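# Snap front cover onto base, leave unit on conveyor

## Task

Press the front cover onto the base until it snaps in place, make sure the assembled unit ends up resting on the conveyor belt, and then release it so neither gripper is holding it.

## Robot and tools

Robot: two arms, left_arm and right_arm, each with six revolute joints and a two-finger parallel gripper. In the shared scene frame the origin sits on the table top midway between the arms, +z is up, +x points out over the table, and left_arm stands on the +y side (its root is near (-0.033, +0.229, 0) m, right_arm's near (+0.041, -0.252, 0) m). The names left and right do not refer to image sides. Keep everything on the table; parts that leave it mean failure.

execute_actions takes "actions", a list holding at most one item, plus an optional "pictures" boolean. An empty list commands nothing and returns the state with camera images. A move item is {"rows": [...], "steps": n} with n from 1 to 15 (default 15, and at least 7 is needed). Each row is applied for one control step of 1/30 s; if there are fewer rows than steps, the last row is held. A wait item is {"steps": n} with no rows, n up to 300, counting from the previous result. A refused call moves nothing.

Each row is one flat list of 14 numbers covering both arms, always all 14 even when only one arm should move: left_arm's waist, shoulder, elbow, wrist pitch, wrist yaw, wrist roll, gripper opening, then the same seven for right_arm. The six joint values are absolute target angles in radians, in the same form the Joint positions line prints, not offsets. Stated ranges per arm: waist -2.618 to 3.054, shoulder 0.000 to 3.142, elbow 0.000 to 3.142, wrist pitch -1.571 to 1.571, wrist yaw -1.571 to 1.571, wrist roll -2.094 to 2.094. The true ends may differ by up to 0.036 rad either way. A target more than 0.036 rad beyond an end, and further out than the last reported angle, gets the call refused; a target past the real end is clipped there and the result may say "joint sent to its limit" (possibly about an earlier, still running action). Absence of that message does not prove more travel is available. The opening is an absolute value from -1 (closed) to +1 (fully open, pads about 0.094 m apart).

Motion is rate-limited: every step, each joint's target is kept within a fixed distance of its measured angle (waist 0.202, shoulder 0.258, elbow 0.238, wrist pitch 0.573, wrist yaw and roll 0.522 rad), and if the targets would carry a gripper more than 70 mm from where it is, all of that arm's targets are pulled back toward the current angles. Far goals therefore take several calls. Between calls the arms keep heading for the last row sent, until everything has nearly stopped or a step is HELD; after that only a new action makes them move further. Each result is captured 7 steps before its action finishes; those final steps run while you compose the next call.

Result lines: the state line gives, per arm, end_effector_position (metres, scene frame) and end_effector_quat_wxyz. That point lies between the finger pads, roughly 1 cm behind the tips; the fingers point along the gripper's +z and close along its y. Reported hand positions can be off, more so at long reach. Joint positions and Joint velocities give one block per arm: six joints (rad, rad/s) and then the pad gap (m, m/s). grip_measured is the measured opening on the same -1..1 scale you command, each gripper biased by up to about 1 mm. "joint command not followed" means the clearance check altered or blocked some joint targets; the rest of the row still ran. HELD marks steps where your row was partly or wholly not sent. MOTOR HOT appears from 75 °C; OVER-TEMPERATURE FAULT means an arm was stopped (at 90 °C for 10 s; at 100 °C the arm and gripper go limp and drop). Holding loads for a long time heats motors, so do not linger while gripping.

Gripping: between the extremes, the fingers move to where grip_measured equals your number. To hold something, command about 0.03 below the grip_measured reading at contact for a firm hold, less of a margin for a gentle one. Pad force tops out near 50 to 62 N per pad, lower for very thin parts. Expect occasional brief tugs on held parts or nudges to loose ones.

Cameras: cam_head_left and cam_head_right (504x504, fixed, pinhole with radial distortion) and cam_left_wrist and cam_right_wrist (616x616, fisheye, pose derived from the arm's joints). Pictures arrive only with an empty action list or "pictures": true. Calibration (K, distortion, T_world_to_cam mapping scene frame to camera) is approximate to a couple of degrees and millimetres.

zoom_image: {"camera": one of the four names, "region": [x0, y0, x1, y1]} in pixels of that camera's latest image, origin top-left, at most 504 by 504; it gives a closer view and moves nothing. read_manual: optional "section" (only "licences"), returns licence text. finished_scene: {"scene": current scene number} ends that scene irreversibly and reports whether the goal holds; the unit must be assembled, on the belt and released, and stay so.

Avoid: the arms colliding or pushing on each other, dropping or flinging parts, slamming or shoving hard into the table or belt, and knocking anything off. Smooth, efficient motion is preferred.

Each tool is called after "Call:" as name(argument=value, ...), one argument or row to a line, values as JSON.

## Session

Call:
execute_actions(
  actions=[],
)

Scene clock: 0.00 s of 5400.00 s.
left_arm: end_effector_position=(+0.4219, +0.0789, +0.3034) grip_measured=+1.000 end_effector_quat_wxyz=(+0.651, -0.595, +0.281, -0.377) | right_arm: end_effector_position=(+0.1876, -0.0847, +0.1571) grip_measured=+1.000 end_effector_quat_wxyz=(+0.223, +0.329, +0.873, +0.281)
Joint positions: left_arm=[-0.7    1.926  1.203  1.171 -1.259 -1.224  0.094] | right_arm=[ 1.295  0.744  0.698 -0.893  0.402  1.752  0.094]
Joint velocities: left_arm=[0.007 0.007 0.002 0.007 0.022 0.007 0.   ] | right_arm=[-0.007 -0.007 -0.017  0.051 -0.007 -0.007  0.   ]
Motor temperatures (°C, as the motors report them): left_arm=[30 28 29 28 30 27] | right_arm=[28 29 27 29 30 27]

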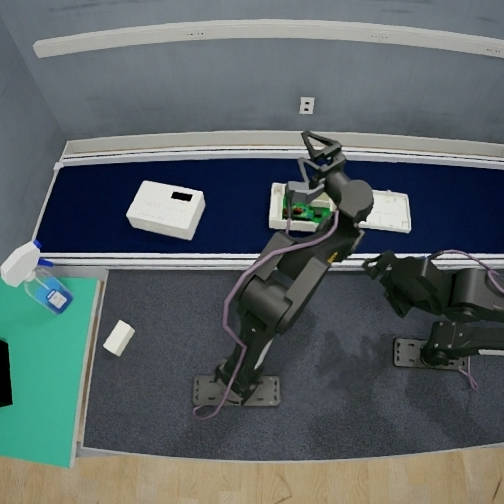

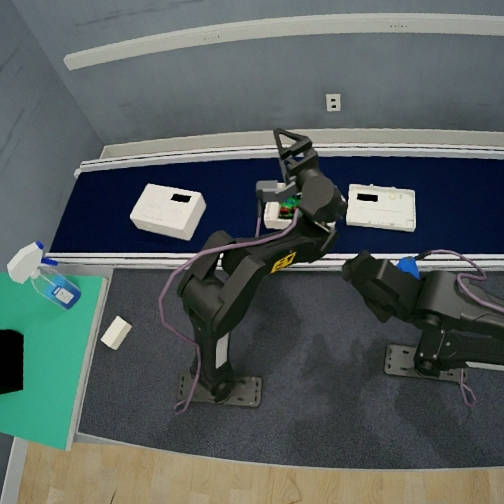

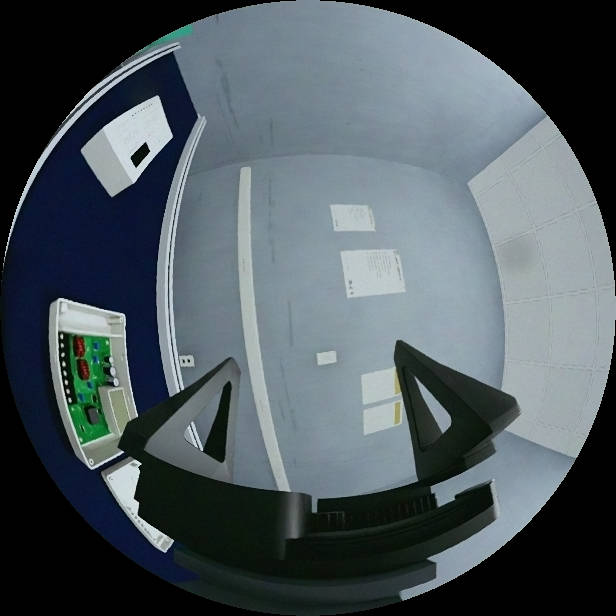

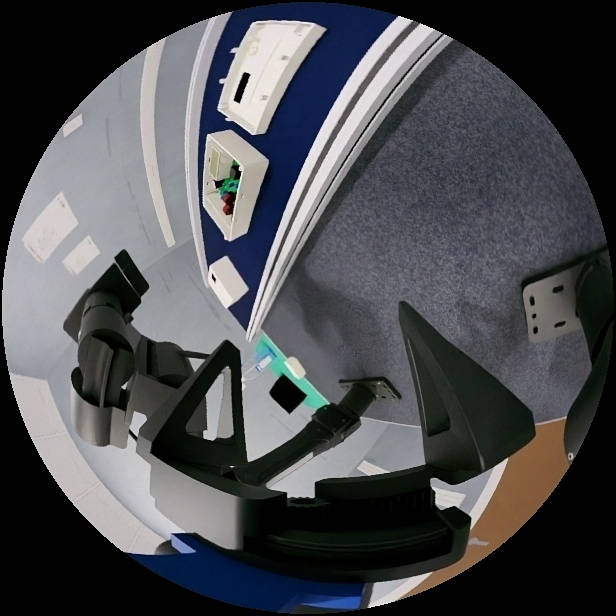

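Call:
execute_actions(
  actions=[
    {"rows":[[0.9,1.0,1.0,-0.9,0,0,1,0.9,0.744,0.9,-0.9,0,0,1]],"steps":15},
  ],
)

Call:
execute_actions(
  actions=[
    {"steps":75},
  ],
  pictures=true,
)

Call:
zoom_image(
  camera="cam_head_right",
  region=[240,150,440,260],
)

Call:
zoom_image(
  camera="cam_head_left",
  region=[240,150,440,260],
)

Scene clock: 0.77 s of 5400.00 s.
left_arm: end_effector_position=(+0.4197, +0.2246, +0.3280) grip_measured=+1.000 end_effector_quat_wxyz=(+0.679, -0.249, +0.689, -0.051) | right_arm: end_effector_position=(+0.2248, -0.0902, +0.2261) grip_measured=+1.000 end_effector_quat_wxyz=(+0.285, +0.114, +0.907, +0.289)
Joint positions: left_arm=[-0.204  1.365  1.004  0.279 -0.459 -0.458  0.094] | right_arm=[ 0.907  0.753  0.894 -0.88   0.081  0.991  0.094]
Joint velocities: left_arm=[ 2.332 -2.381  0.007 -3.07   2.762  2.791  0.   ] | right_arm=[-0.115 -0.012 -0.007 -0.066 -0.374 -2.85   0.   ]
Motor temperatures (°C, as the motors report them): left_arm=[30 29 29 28 30 27] | right_arm=[28 29 27 29 30 27]
Steps of this call (steps 1 to 15: nothing new was sent; steps 16 to 23: the first 8 steps of this action). Readings (joint positions):
16: left_arm=[-0.682 1.889 1.167 1.091 -1.171 -1.150] | right_arm=[1.259 0.747 0.722 -0.911 0.331 1.675]
17: left_arm=[-0.647 1.820 1.098 0.968 -1.059 -1.050] | right_arm=[1.188 0.753 0.765 -0.929 0.256 1.577]
19: left_arm=[-0.523 1.674 1.017 0.728 -0.858 -0.853] | right_arm=[1.040 0.753 0.849 -0.912 0.160 1.382]
23: the state above

Scene clock: 3.27 s of 5400.00 s.
left_arm: end_effector_position=(+0.1351, +0.4531, +0.2140) grip_measured=+1.000 end_effector_quat_wxyz=(+0.307, -0.419, +0.840, +0.156) | right_arm: end_effector_position=(+0.2150, -0.0821, +0.2238) grip_measured=+1.000 end_effector_quat_wxyz=(+0.370, -0.340, +0.851, +0.149)
Joint positions: left_arm=[ 0.898  0.992  1.009 -0.886 -0.012 -0.006  0.094] | right_arm=[ 0.906  0.753  0.894 -0.891  0.008  0.012  0.094]
Joint velocities: left_arm=[ 0.017  0.012 -0.002 -0.022  0.066 -0.007  0.   ] | right_arm=[ 0.007 -0.007  0.002 -0.007  0.022  0.022  0.   ]
Motor temperatures (°C, as the motors report them): left_arm=[30 29 29 29 30 27] | right_arm=[28 29 28 29 30 27]
Kept back: nothing.
Steps of this call (steps 1 to 7: the last 7 steps of your previous action; steps 8 to 45: the robot went on to your last target; steps 46 to 75: nothing new was sent). Readings (joint positions):
1: left_arm=[-0.124 1.283 1.004 0.181 -0.377 -0.374] | right_arm=[0.906 0.753 0.894 -0.884 0.066 0.894]
2: left_arm=[-0.049 1.205 1.004 0.094 -0.318 -0.311] | right_arm=[0.906 0.753 0.894 -0.886 0.054 0.796]
4: left_arm=[0.087 1.074 1.005 -0.060 -0.233 -0.220] | right_arm=[0.906 0.753 0.894 -0.887 0.036 0.601]
8: left_arm=[0.305 0.988 1.009 -0.312 -0.145 -0.126] | right_arm=[0.906 0.753 0.894 -0.888 0.018 0.265]
75: the state above
All arms were judged still, so your last target was given up. Only a new action makes them travel on or press farther. Fingers that are still opening or closing keep moving.
camera_calibration (this result's frames):
cam_left_wrist: T_world_to_cam=[[0.73145, -0.673476, -0.106825, 0.234081], [-0.681758, -0.719129, -0.134382, 0.480199], [0.0136825, 0.171123, -0.985155, 0.233167], [0, 0, 0, 1]] pos_world=[0.152971, 0.463074, 0.319241]
cam_right_wrist: T_world_to_cam=[[0.474468, -0.841735, -0.257609, -0.114161], [-0.867385, -0.496948, 0.0262081, 0.152306], [-0.150079, 0.211011, -0.965894, 0.360131], [0, 0, 0, 1]] pos_world=[0.240321, -0.0963965, 0.314448]

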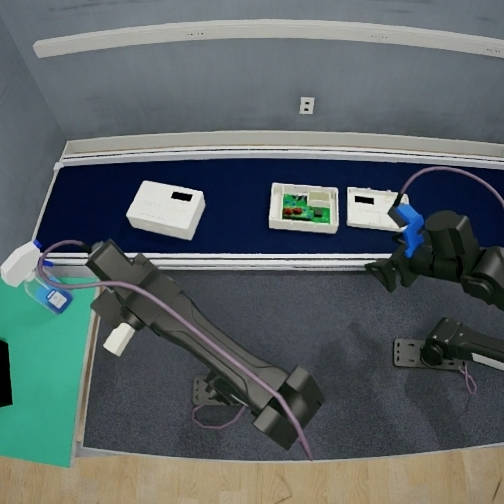

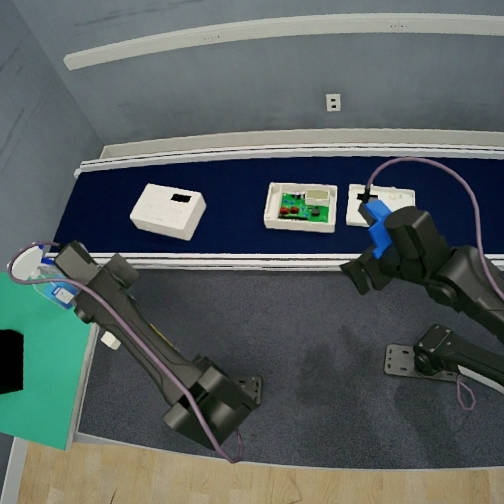

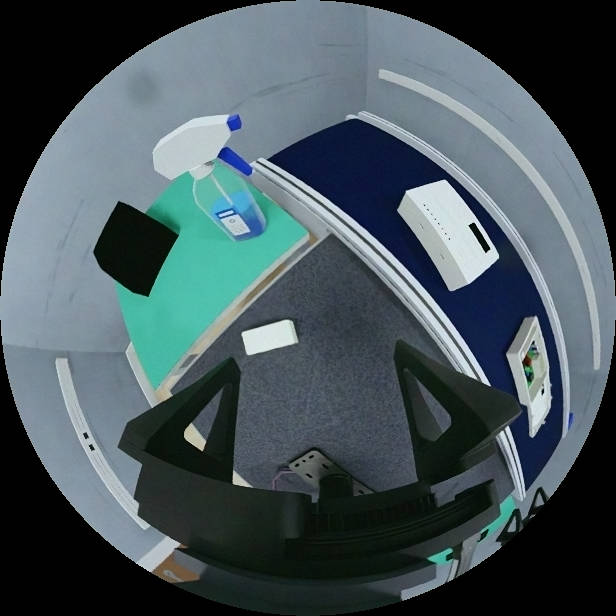

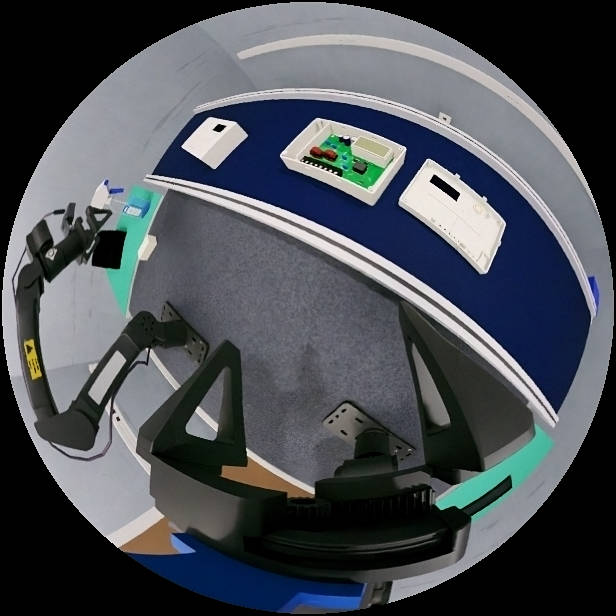

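Region (240, 150, 440, 260) of cam_head_right's 504x504 image, scaled by 2.520, with more detail than that image has; it fills the top 277 rows of this view, and the rest is white.

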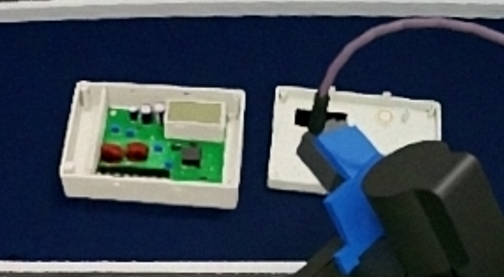

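Region (240, 150, 440, 260) of cam_head_left's 504x504 image, scaled by 2.520, with more detail than that image has; it fills the top 277 rows of this view, and the rest is white.

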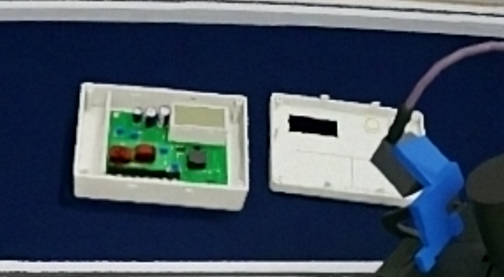

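Call:
zoom_image(
  camera="cam_right_wrist",
  region=[270,100,520,290],
)

Region (270, 100, 520, 290) of cam_right_wrist's 616x616 image, scaled by 2.016, with more detail than that image has; it fills the top 383 rows of this view, and the rest is white.

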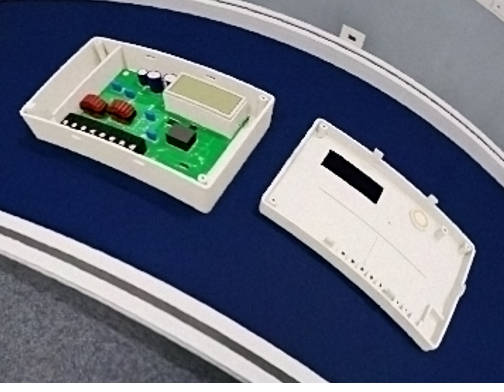

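Call:
execute_actions(
  actions=[
    {"rows":[[0.9,1.0,1.0,-0.9,0,0,1,0.137,1.5,1.5,-1.2,0,0,0]],"steps":15},
  ],
)

Call:
execute_actions(
  actions=[
    {"rows":[[0.9,1.0,1.0,-0.9,0,0,1,0.137,2.105,1.796,-1.262,0,0,0]],"steps":15},
  ],
)

Call:
execute_actions(
  actions=[
    {"steps":25},
  ],
  pictures=true,
)

Scene clock: 5.03 s of 5400.00 s.
left_arm: end_effector_position=(+0.1351, +0.4530, +0.2139) grip_measured=+1.000 end_effector_quat_wxyz=(+0.306, -0.419, +0.840, +0.156) | right_arm: end_effector_position=(+0.3629, -0.1606, +0.2486) grip_measured=+0.002 end_effector_quat_wxyz=(+0.270, -0.125, +0.954, +0.044)
Joint positions: left_arm=[ 0.898  0.992  1.009 -0.886 -0.012 -0.006  0.094] | right_arm=[ 0.397  1.365  1.459 -1.112 -0.014  0.009  0.047]
Joint velocities: left_arm=[ 0.007 -0.032  0.007 -0.007  0.007 -0.051  0.   ] | right_arm=[-1.697  1.883  0.94   0.271 -0.007  0.037 -0.001]
Motor temperatures (°C, as the motors report them): left_arm=[30 29 29 29 30 27] | right_arm=[28 29 28 29 30 27]
Steps of this call (steps 1 to 45: nothing new was sent; steps 46 to 53: the first 8 steps of this action). Readings (joint positions):
46: left_arm=[0.898 0.992 1.009 -0.886 -0.012 -0.006] | right_arm=[0.874 0.788 0.935 -0.953 -0.008 0.010]
47: left_arm=[0.898 0.992 1.009 -0.886 -0.012 -0.006] | right_arm=[0.804 0.861 1.014 -1.036 -0.011 0.009]
49: left_arm=[0.898 0.992 1.009 -0.886 -0.012 -0.006] | right_arm=[0.658 1.036 1.182 -1.104 -0.013 0.009]
53: the state above

Scene clock: 5.53 s of 5400.00 s.
left_arm: end_effector_position=(+0.1351, +0.4530, +0.2139) grip_measured=+1.000 end_effector_quat_wxyz=(+0.307, -0.419, +0.840, +0.155) | right_arm: end_effector_position=(+0.4611, -0.2529, +0.1152) grip_measured=+0.002 end_effector_quat_wxyz=(+0.070, +0.005, +0.998, -0.004)
Joint positions: left_arm=[ 0.898  0.992  1.009 -0.886 -0.011 -0.006  0.094] | right_arm=[ 0.13   2.016  1.793 -1.208  0.008  0.009  0.047]
Joint velocities: left_arm=[-0.007 -0.007 -0.002  0.022  0.022  0.007  0.   ] | right_arm=[-0.002  1.722 -0.007 -0.081  0.022 -0.007  0.001]
Motor temperatures (°C, as the motors report them): left_arm=[30 29 29 29 30 27] | right_arm=[28 29 28 29 30 27]
Steps of this call (steps 1 to 7: the last 7 steps of your previous action; steps 8 to 15: the first 8 steps of this action). Readings (joint positions):
8: left_arm=[0.898 0.992 1.009 -0.886 -0.011 -0.006] | right_arm=[0.117 1.574 1.525 -1.210 0.009 0.009]
9: left_arm=[0.898 0.992 1.009 -0.886 -0.011 -0.006] | right_arm=[0.121 1.636 1.614 -1.257 0.009 0.009]
11: left_arm=[0.898 0.992 1.009 -0.886 -0.011 -0.006] | right_arm=[0.127 1.778 1.753 -1.239 0.008 0.009]
15: the state above

Scene clock: 6.37 s of 5400.00 s.
left_arm: end_effector_position=(+0.1351, +0.4530, +0.2139) grip_measured=+1.000 end_effector_quat_wxyz=(+0.307, -0.419, +0.840, +0.155) | right_arm: end_effector_position=(+0.4433, -0.2526, +0.0657) grip_measured=+0.002 end_effector_quat_wxyz=(-0.015, +0.005, +1.000, -0.003)
Joint positions: left_arm=[ 0.898  0.992  1.009 -0.886 -0.011 -0.006  0.094] | right_arm=[ 0.13   2.129  1.775 -1.248  0.007  0.009  0.047]
Joint velocities: left_arm=[-0.007 -0.027  0.002 -0.037  0.007 -0.051  0.   ] | right_arm=[-0.007 -0.012 -0.007 -0.051 -0.066 -0.022 -0.   ]
Motor temperatures (°C, as the motors report them): left_arm=[30 29 29 29 30 27] | right_arm=[28 29 28 29 30 27]
Kept back: nothing.
Steps of this call (steps 1 to 7: the last 7 steps of your previous action; steps 8 to 25: the robot went on to your last target). Readings (joint positions):
1: left_arm=[0.898 0.992 1.009 -0.886 -0.011 -0.006] | right_arm=[0.130 2.071 1.793 -1.210 0.008 0.009]
2: left_arm=[0.898 0.992 1.009 -0.886 -0.011 -0.006] | right_arm=[0.130 2.115 1.788 -1.211 0.008 0.009]
4: left_arm=[0.898 0.992 1.009 -0.886 -0.011 -0.006] | right_arm=[0.130 2.166 1.773 -1.221 0.007 0.009]
8: left_arm=[0.898 0.992 1.009 -0.886 -0.011 -0.006] | right_arm=[0.130 2.158 1.768 -1.242 0.007 0.009]
25: the state above
camera_calibration (this result's frames):
cam_left_wrist: T_world_to_cam=[[0.731283, -0.673707, -0.106503, 0.23406], [-0.681936, -0.719026, -0.134036, 0.48003], [0.0137226, 0.170646, -0.985237, 0.23335], [0, 0, 0, 1]] pos_world=[0.152984, 0.463021, 0.319175]
cam_right_wrist: T_world_to_cam=[[-0.356956, -0.933964, 0.0171215, -0.0795861], [-0.61724, 0.249584, 0.746139, 0.300127], [-0.70114, 0.25577, -0.665571, 0.513498], [0, 0, 0, 1]] pos_world=[0.516876, -0.280575, 0.119195]

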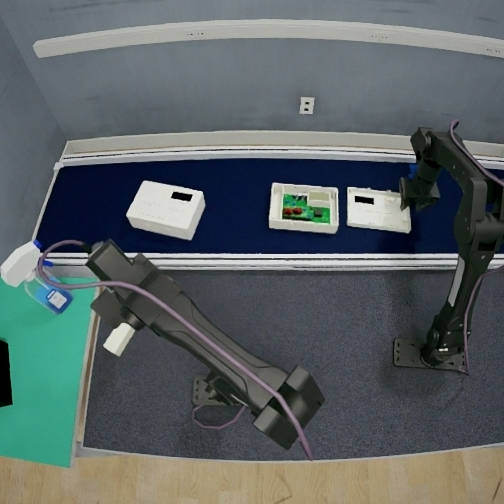

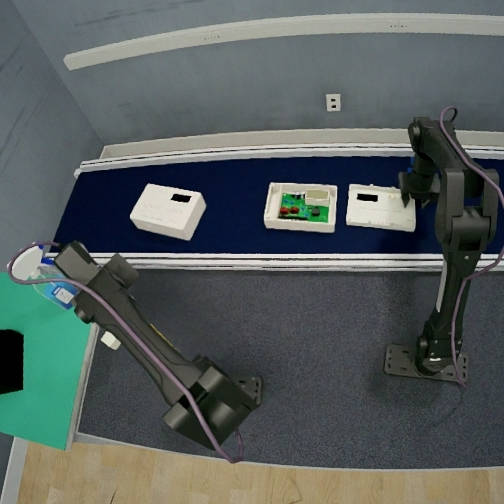

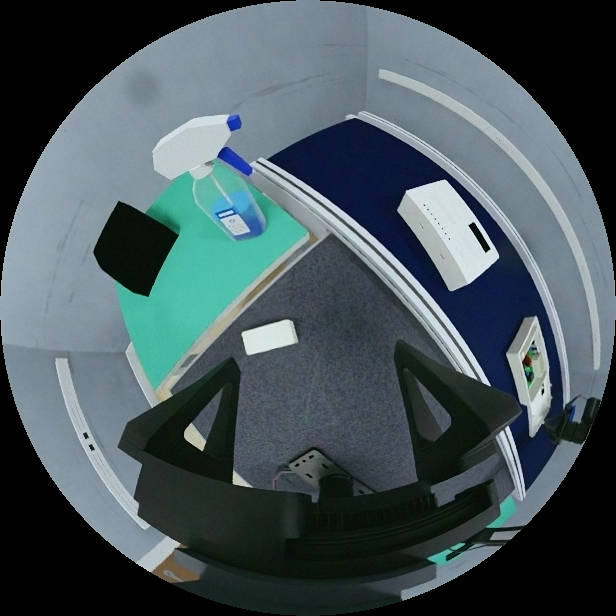

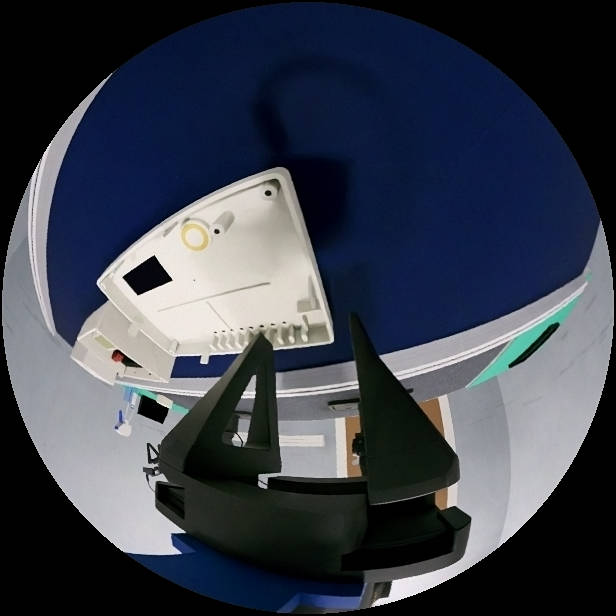

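Call:
execute_actions(
  actions=[
    {"rows":[[0.9,1.0,1.0,-0.9,0,0,1,0.137,2.11,1.775,-1.24,0,0.03,0],[0.9,1.0,1.0,-0.9,0,0,1,0.137,2.115,1.755,-1.22,0,0.06,0],[0.9,1.0,1.0,-0.9,0,0,1,0.137,2.12,1.735,-1.19,0,0.1,0],[0.9,1.0,1.0,-0.9,0,0,1,0.137,2.125,1.71,-1.15,0,0.1,0]],"steps":15},
  ],
)

Call:
execute_actions(
  actions=[
    {"steps":12},
  ],
  pictures=true,
)

Scene clock: 7.23 s of 5400.00 s.
left_arm: end_effector_position=(+0.1351, +0.4530, +0.2139) grip_measured=+1.000 end_effector_quat_wxyz=(+0.307, -0.419, +0.840, +0.155) | right_arm: end_effector_position=(+0.4390, -0.2526, +0.0490) grip_measured=+0.002 end_effector_quat_wxyz=(-0.021, +0.035, +0.999, -0.004)
Joint positions: left_arm=[ 0.898  0.992  1.009 -0.886 -0.011 -0.006  0.094] | right_arm=[ 0.13   2.132  1.713 -1.193  0.007  0.07   0.047]
Joint velocities: left_arm=[ 0.007  0.002  0.007 -0.051  0.037 -0.007  0.   ] | right_arm=[-0.007  0.022 -0.125  0.066 -0.081  0.095  0.   ]
Motor temperatures (°C, as the motors report them): left_arm=[30 29 29 29 30 27] | right_arm=[28 30 28 29 30 27]
Steps of this call (steps 1 to 15: the robot went on to your last target; steps 16 to 18: nothing new was sent; steps 19 to 26: the first 8 steps of this action). Readings (joint positions):
19: left_arm=[0.898 0.992 1.009 -0.886 -0.011 -0.006] | right_arm=[0.130 2.129 1.775 -1.248 0.007 0.011]
20: left_arm=[0.898 0.992 1.009 -0.886 -0.011 -0.006] | right_arm=[0.130 2.129 1.773 -1.246 0.007 0.017]
22: left_arm=[0.898 0.992 1.009 -0.886 -0.011 -0.006] | right_arm=[0.130 2.129 1.754 -1.224 0.007 0.041]
26: the state above

Scene clock: 7.63 s of 5400.00 s.
left_arm: end_effector_position=(+0.1351, +0.4530, +0.2139) grip_measured=+1.000 end_effector_quat_wxyz=(+0.307, -0.419, +0.840, +0.155) | right_arm: end_effector_position=(+0.4444, -0.2526, +0.0481) grip_measured=+0.002 end_effector_quat_wxyz=(-0.009, +0.045, +0.999, -0.004)
Joint positions: left_arm=[ 0.898  0.992  1.009 -0.886 -0.011 -0.006  0.094] | right_arm=[ 0.13   2.132  1.71  -1.168  0.007  0.088  0.047]
Joint velocities: left_arm=[ 0.007 -0.002 -0.007  0.037  0.037 -0.051  0.   ] | right_arm=[-0.002 -0.012  0.007  0.007  0.007  0.007  0.   ]
Motor temperatures (°C, as the motors report them): left_arm=[30 29 30 29 30 27] | right_arm=[28 30 28 29 30 27]
Kept back: nothing.
Steps of this call (steps 1 to 7: the last 7 steps of your previous action; steps 8 to 12: the robot went on to your last target). Readings (joint positions):
1: left_arm=[0.898 0.992 1.009 -0.886 -0.011 -0.006] | right_arm=[0.130 2.132 1.710 -1.190 0.007 0.074]
2: left_arm=[0.898 0.992 1.009 -0.886 -0.011 -0.006] | right_arm=[0.130 2.132 1.710 -1.187 0.007 0.077]
4: left_arm=[0.898 0.992 1.009 -0.886 -0.011 -0.006] | right_arm=[0.130 2.132 1.710 -1.179 0.007 0.082]
8: left_arm=[0.898 0.992 1.009 -0.886 -0.011 -0.006] | right_arm=[0.130 2.132 1.710 -1.171 0.007 0.086]
12: the state above
camera_calibration (this result's frames):
cam_left_wrist: T_world_to_cam=[[0.731283, -0.673707, -0.106503, 0.23406], [-0.681936, -0.719026, -0.134036, 0.48003], [0.0137226, 0.170646, -0.985237, 0.23335], [0, 0, 0, 1]] pos_world=[0.152984, 0.463021, 0.319175]
cam_right_wrist: T_world_to_cam=[[-0.430031, -0.902704, 0.0140944, -0.0383461], [-0.604627, 0.299556, 0.738032, 0.321387], [-0.670447, 0.308855, -0.674618, 0.502819], [0, 0, 0, 1]] pos_world=[0.514943, -0.286187, 0.102557]

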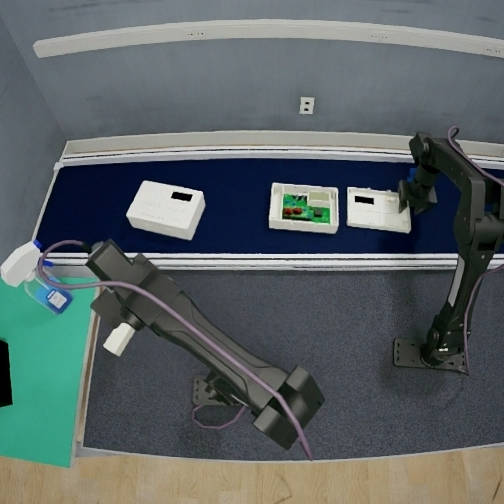

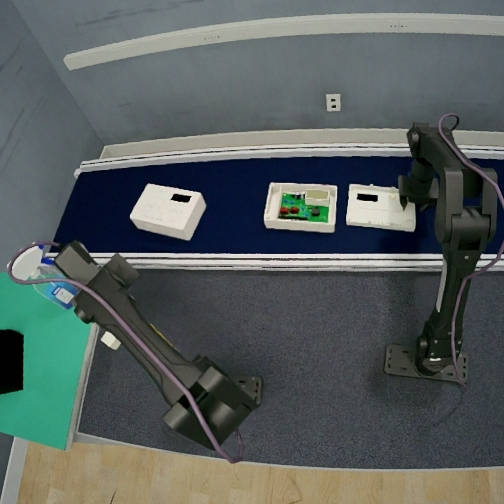

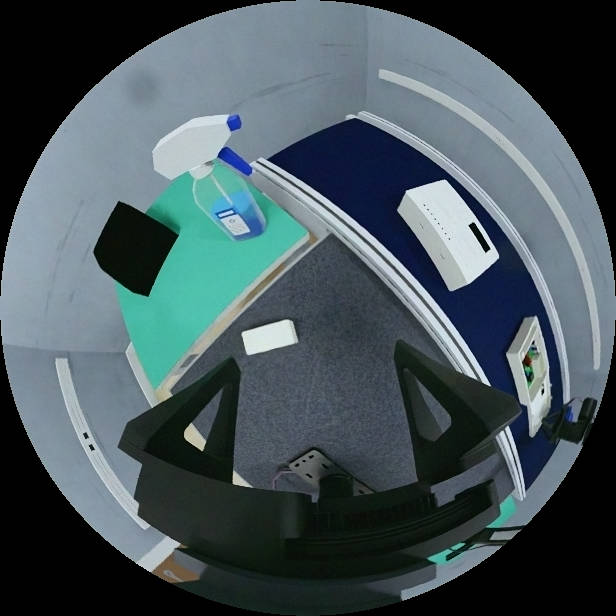

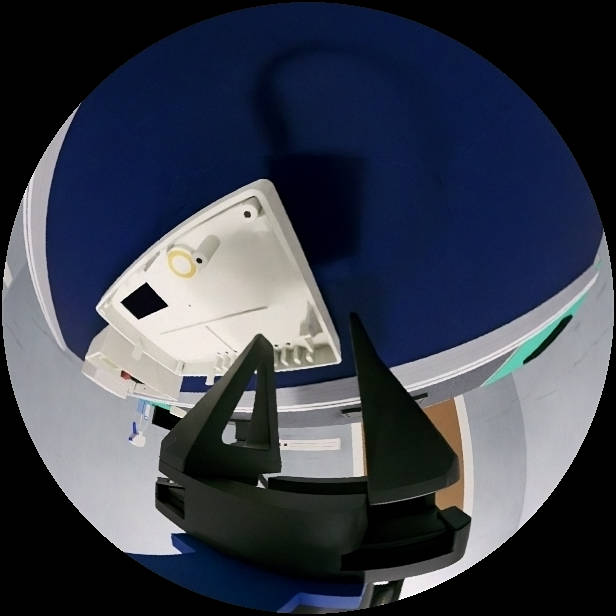

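Call:
execute_actions(
  actions=[
    {"rows":[[0.9,1.0,1.0,-0.9,0,0,1,0.137,2.13,1.69,-1.12,0,0.1,0],[0.9,1.0,1.0,-0.9,0,0,1,0.137,2.135,1.67,-1.09,0,0.1,0],[0.9,1.0,1.0,-0.9,0,0,1,0.137,2.14,1.645,-1.06,0,0.1,0],[0.9,1.0,1.0,-0.9,0,0,1,0.137,2.145,1.62,-1.03,0,0.1,0]],"steps":15},
  ],
)

Call:
execute_actions(
  actions=[
    {"steps":14},
  ],
  pictures=true,
)

Scene clock: 8.13 s of 5400.00 s.
left_arm: end_effector_position=(+0.1351, +0.4530, +0.2139) grip_measured=+1.000 end_effector_quat_wxyz=(+0.307, -0.419, +0.840, +0.155) | right_arm: end_effector_position=(+0.4459, -0.2527, +0.0304) grip_measured=+0.001 end_effector_quat_wxyz=(+0.001, +0.046, +0.999, -0.003)
Joint positions: left_arm=[ 0.898  0.992  1.009 -0.886 -0.011 -0.006  0.094] | right_arm=[ 0.129  2.133  1.64  -1.076  0.005  0.091  0.047]
Joint velocities: left_arm=[ 0.002 -0.007 -0.007 -0.11   0.007 -0.037  0.   ] | right_arm=[ 0.027 -0.002 -0.081  0.286  0.007  0.007 -0.   ]
Motor temperatures (°C, as the motors report them): left_arm=[30 29 30 29 30 27] | right_arm=[28 30 28 29 30 27]
Steps of this call (steps 1 to 7: the robot went on to your last target; steps 8 to 15: the first 8 steps of this action). Readings (joint positions):
8: left_arm=[0.898 0.992 1.009 -0.886 -0.011 -0.006] | right_arm=[0.130 2.132 1.708 -1.163 0.007 0.090]
9: left_arm=[0.898 0.992 1.009 -0.886 -0.011 -0.006] | right_arm=[0.130 2.132 1.701 -1.152 0.007 0.090]
11: left_arm=[0.898 0.992 1.009 -0.886 -0.011 -0.006] | right_arm=[0.130 2.132 1.670 -1.115 0.007 0.090]
15: the state above

Scene clock: 8.60 s of 5400.00 s.
left_arm: end_effector_position=(+0.1351, +0.4530, +0.2139) grip_measured=+1.000 end_effector_quat_wxyz=(+0.307, -0.419, +0.840, +0.155) | right_arm: end_effector_position=(+0.4478, -0.2524, +0.0296) grip_measured=+0.001 end_effector_quat_wxyz=(+0.005, +0.046, +0.999, -0.002)
Joint positions: left_arm=[ 0.898  0.992  1.009 -0.886 -0.011 -0.006  0.094] | right_arm=[ 0.13   2.134  1.638 -1.065  0.005  0.091  0.047]
Joint velocities: left_arm=[ 0.007  0.017  0.007  0.022 -0.066 -0.037  0.   ] | right_arm=[-0.002 -0.017 -0.002 -0.037 -0.037  0.037  0.   ]
Motor temperatures (°C, as the motors report them): left_arm=[30 29 30 29 30 27] | right_arm=[28 30 28 29 30 27]
Kept back: nothing.
Steps of this call (steps 1 to 7: the last 7 steps of your previous action; steps 8 to 14: the robot went on to your last target). Readings (joint positions):
1: left_arm=[0.898 0.992 1.009 -0.886 -0.011 -0.006] | right_arm=[0.130 2.134 1.639 -1.072 0.005 0.091]
2: left_arm=[0.898 0.992 1.009 -0.886 -0.011 -0.006] | right_arm=[0.130 2.134 1.639 -1.068 0.005 0.091]
4: left_arm=[0.898 0.992 1.009 -0.886 -0.011 -0.006] | right_arm=[0.130 2.134 1.638 -1.065 0.005 0.091]
8: left_arm=[0.898 0.992 1.009 -0.886 -0.011 -0.006] | right_arm=[0.130 2.134 1.638 -1.065 0.005 0.091]
14: the state above
camera_calibration (this result's frames):
cam_left_wrist: T_world_to_cam=[[0.731283, -0.673707, -0.106503, 0.23406], [-0.681936, -0.719026, -0.134036, 0.48003], [0.0137226, 0.170646, -0.985237, 0.23335], [0, 0, 0, 1]] pos_world=[0.152984, 0.463021, 0.319175]
cam_right_wrist: T_world_to_cam=[[-0.432998, -0.901395, 0.000403991, -0.0343144], [-0.624596, 0.300357, 0.720878, 0.346654], [-0.649917, 0.311887, -0.693062, 0.484673], [0, 0, 0, 1]] pos_world=[0.516657, -0.286214, 0.0860267]

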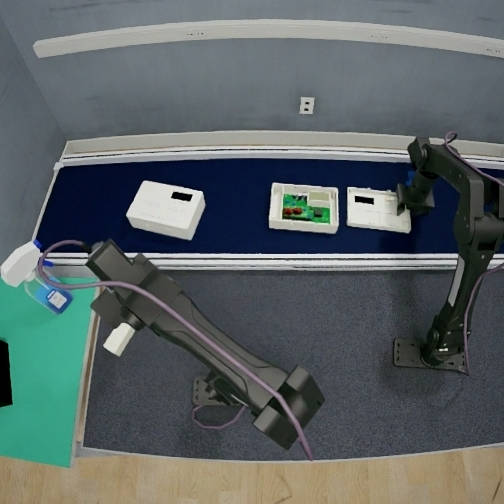

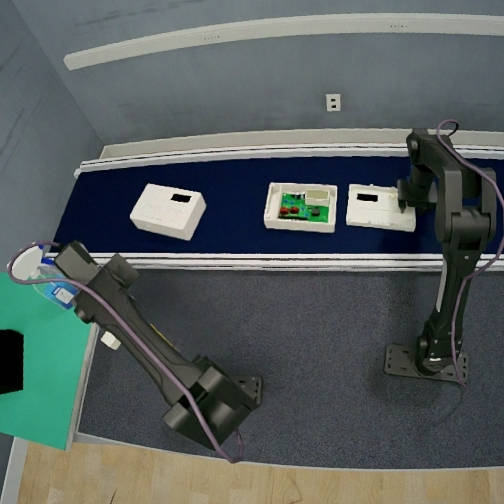

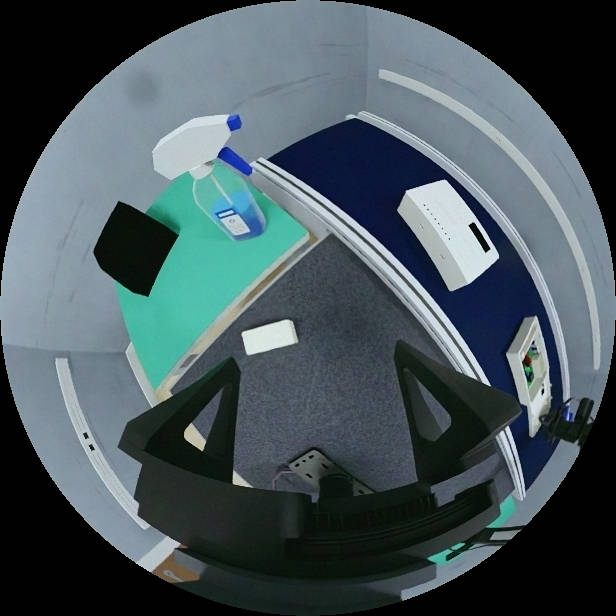

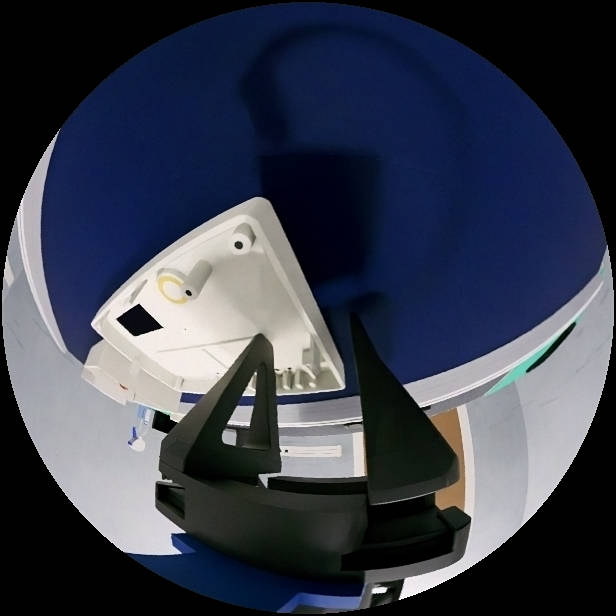

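Call:
execute_actions(
  actions=[
    {"rows":[[0.9,1.0,1.0,-0.9,0,0,1,0.137,2.125,1.655,-1.065,0,0.1,0],[0.9,1.0,1.0,-0.9,0,0,1,0.137,2.125,1.655,-1.065,0,0.1,-0.2],[0.9,1.0,1.0,-0.9,0,0,1,0.137,2.125,1.655,-1.065,0,0.1,-0.4],[0.9,1.0,1.0,-0.9,0,0,1,0.137,2.125,1.655,-1.065,0,0.1,-0.6],[0.9,1.0,1.0,-0.9,0,0,1,0.137,2.125,1.655,-1.065,0,0.1,-0.8],[0.9,1.0,1.0,-0.9,0,0,1,0.137,2.125,1.655,-1.065,0,0.1,-1]],"steps":15},
  ],
)

Call:
execute_actions(
  actions=[
    {"rows":[[0.9,1.0,1.0,-0.9,0,0,1,0.137,2.12,1.68,-1.1,0,0.1,-1],[0.9,1.0,1.0,-0.9,0,0,1,0.137,2.115,1.7,-1.13,0,0.1,-1],[0.9,1.0,1.0,-0.9,0,0,1,0.137,2.11,1.72,-1.16,0,0.1,-1],[0.9,1.0,1.0,-0.9,0,0,1,0.137,2.105,1.74,-1.19,0,0.1,-1],[0.9,1.0,1.0,-0.9,0,0,1,0.137,2.10,1.76,-1.22,0,0.1,-1],[0.9,1.0,1.0,-0.9,0,0,1,0.137,2.09,1.78,-1.25,0,0.1,-1],[0.9,1.0,1.0,-0.9,0,0,1,0.137,2.08,1.8,-1.28,0,0.1,-1],[0.9,1.0,1.0,-0.9,0,0,1,0.137,2.07,1.82,-1.31,0,0.1,-1],[0.9,1.0,1.0,-0.9,0,0,1,0.137,2.06,1.84,-1.34,0,0.1,-1]],"steps":15},
  ],
)

Call:
execute_actions(
  actions=[
    {"steps":14},
  ],
  pictures=true,
)

Scene clock: 9.47 s of 5400.00 s.
left_arm: end_effector_position=(+0.1351, +0.4530, +0.2139) grip_measured=+1.000 end_effector_quat_wxyz=(+0.307, -0.419, +0.840, +0.155) | right_arm: end_effector_position=(+0.4479, -0.2502, +0.0296) grip_measured=-0.933 end_effector_quat_wxyz=(+0.005, +0.046, +0.999, +0.001)
Joint positions: left_arm=[ 0.898  0.992  1.009 -0.886 -0.011 -0.006  0.094] | right_arm=[ 0.132  2.134  1.638 -1.065 -0.001  0.093  0.003]
Joint velocities: left_arm=[ 0.002  0.002 -0.007 -0.051 -0.051  0.007  0.   ] | right_arm=[-0.007 -0.007  0.002 -0.066 -0.081 -0.066 -0.   ]
Motor temperatures (°C, as the motors report them): left_arm=[30 29 30 29 30 27] | right_arm=[28 30 28 29 30 27]
Steps of this call (steps 1 to 18: the robot went on to your last target; steps 19 to 26: the first 8 steps of this action). Readings (joint positions):
19: left_arm=[0.898 0.992 1.009 -0.886 -0.011 -0.006] | right_arm=[0.130 2.134 1.638 -1.066 0.005 0.091]
20: left_arm=[0.898 0.992 1.009 -0.886 -0.011 -0.006] | right_arm=[0.130 2.134 1.638 -1.066 0.000 0.091]
22: left_arm=[0.898 0.992 1.009 -0.886 -0.011 -0.006] | right_arm=[0.132 2.134 1.638 -1.065 -0.004 0.091]
26: the state above

Scene clock: 9.97 s of 5400.00 s.
left_arm: end_effector_position=(+0.1351, +0.4530, +0.2139) grip_measured=+1.000 end_effector_quat_wxyz=(+0.307, -0.419, +0.840, +0.155) | right_arm: end_effector_position=(+0.4519, -0.2506, +0.0608) grip_measured=-0.932 end_effector_quat_wxyz=(+0.003, +0.046, +0.999, -0.002)
Joint positions: left_arm=[ 0.898  0.992  1.009 -0.886 -0.011 -0.006  0.094] | right_arm=[ 0.133  2.13   1.757 -1.193  0.003  0.094  0.003]
Joint velocities: left_arm=[-0.007  0.002 -0.002 -0.007  0.037 -0.037  0.   ] | right_arm=[-0.002 -0.105  0.545 -0.608 -0.022 -0.022 -0.   ]
Motor temperatures (°C, as the motors report them): left_arm=[30 29 30 29 30 27] | right_arm=[28 31 28 29 30 27]
Steps of this call (steps 1 to 7: the last 7 steps of your previous action; steps 8 to 15: the first 8 steps of this action). Readings (joint positions):
8: left_arm=[0.898 0.992 1.009 -0.886 -0.011 -0.006] | right_arm=[0.133 2.134 1.641 -1.069 0.003 0.094]
9: left_arm=[0.898 0.992 1.009 -0.886 -0.011 -0.006] | right_arm=[0.133 2.134 1.648 -1.078 0.003 0.094]
11: left_arm=[0.898 0.992 1.009 -0.886 -0.011 -0.006] | right_arm=[0.133 2.134 1.675 -1.112 0.003 0.094]
15: the state above

Scene clock: 10.43 s of 5400.00 s.
left_arm: end_effector_position=(+0.1351, +0.4530, +0.2139) grip_measured=+1.000 end_effector_quat_wxyz=(+0.307, -0.419, +0.840, +0.155) | right_arm: end_effector_position=(+0.4389, -0.2506, +0.0964) grip_measured=-0.932 end_effector_quat_wxyz=(-0.005, +0.046, +0.999, -0.002)
Joint positions: left_arm=[ 0.898  0.992  1.009 -0.886 -0.011 -0.006  0.094] | right_arm=[ 0.133  2.079  1.821 -1.322  0.003  0.094  0.003]
Joint velocities: left_arm=[-0.007 -0.037  0.002  0.081 -0.037  0.066  0.   ] | right_arm=[-0.022 -0.032  0.002 -0.095  0.007 -0.007 -0.   ]
Motor temperatures (°C, as the motors report them): left_arm=[30 29 30 30 30 27] | right_arm=[28 31 28 29 30 27]
Kept back: nothing.
Steps of this call (steps 1 to 7: the last 7 steps of your previous action; steps 8 to 14: the robot went on to your last target). Readings (joint positions):
1: left_arm=[0.898 0.992 1.009 -0.886 -0.011 -0.006] | right_arm=[0.133 2.124 1.777 -1.217 0.003 0.094]
2: left_arm=[0.898 0.992 1.009 -0.886 -0.011 -0.006] | right_arm=[0.133 2.116 1.793 -1.237 0.003 0.094]
4: left_arm=[0.898 0.992 1.009 -0.886 -0.011 -0.006] | right_arm=[0.133 2.096 1.812 -1.267 0.003 0.094]
8: left_arm=[0.898 0.992 1.009 -0.886 -0.011 -0.006] | right_arm=[0.133 2.079 1.821 -1.302 0.003 0.094]
14: the state above
camera_calibration (this result's frames):
cam_left_wrist: T_world_to_cam=[[0.731283, -0.673707, -0.106503, 0.23406], [-0.681936, -0.719026, -0.134036, 0.48003], [0.0137226, 0.170646, -0.985237, 0.23335], [0, 0, 0, 1]] pos_world=[0.152984, 0.463021, 0.319175]
cam_right_wrist: T_world_to_cam=[[-0.432243, -0.901732, 0.00677686, -0.0377019], [-0.611244, 0.298507, 0.73299, 0.284938], [-0.662983, 0.312688, -0.680205, 0.529271], [0, 0, 0, 1]] pos_world=[0.508768, -0.28455, 0.151412]

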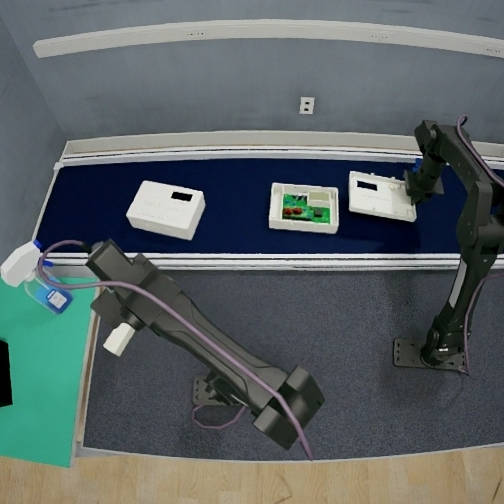

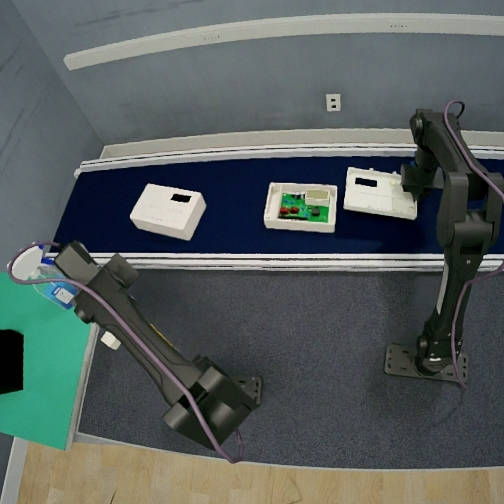

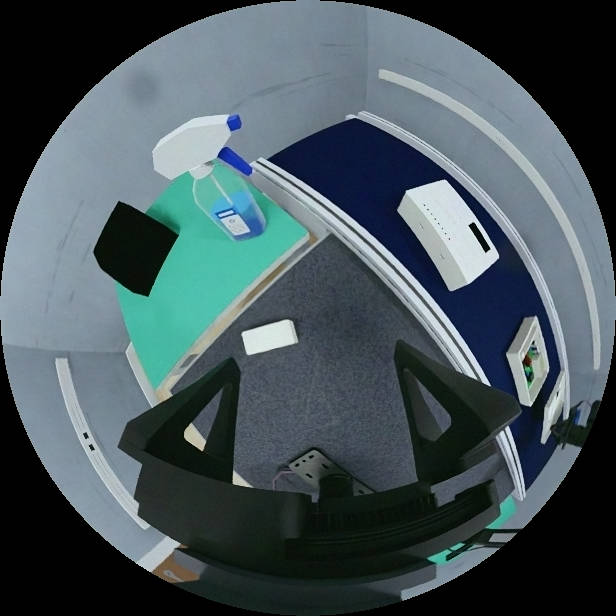

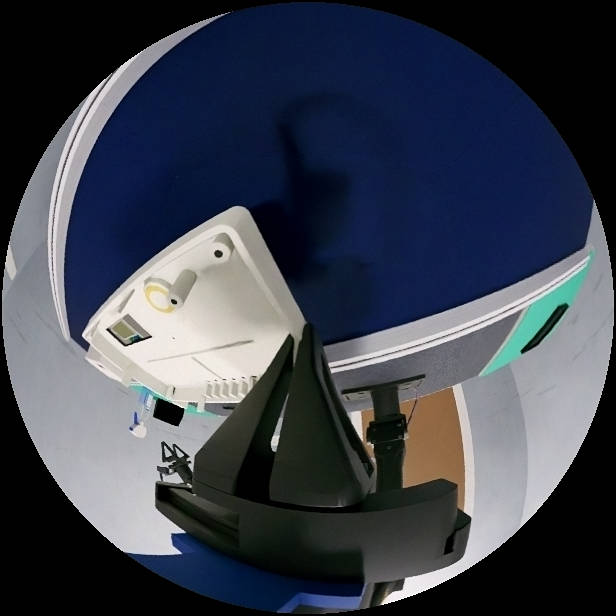

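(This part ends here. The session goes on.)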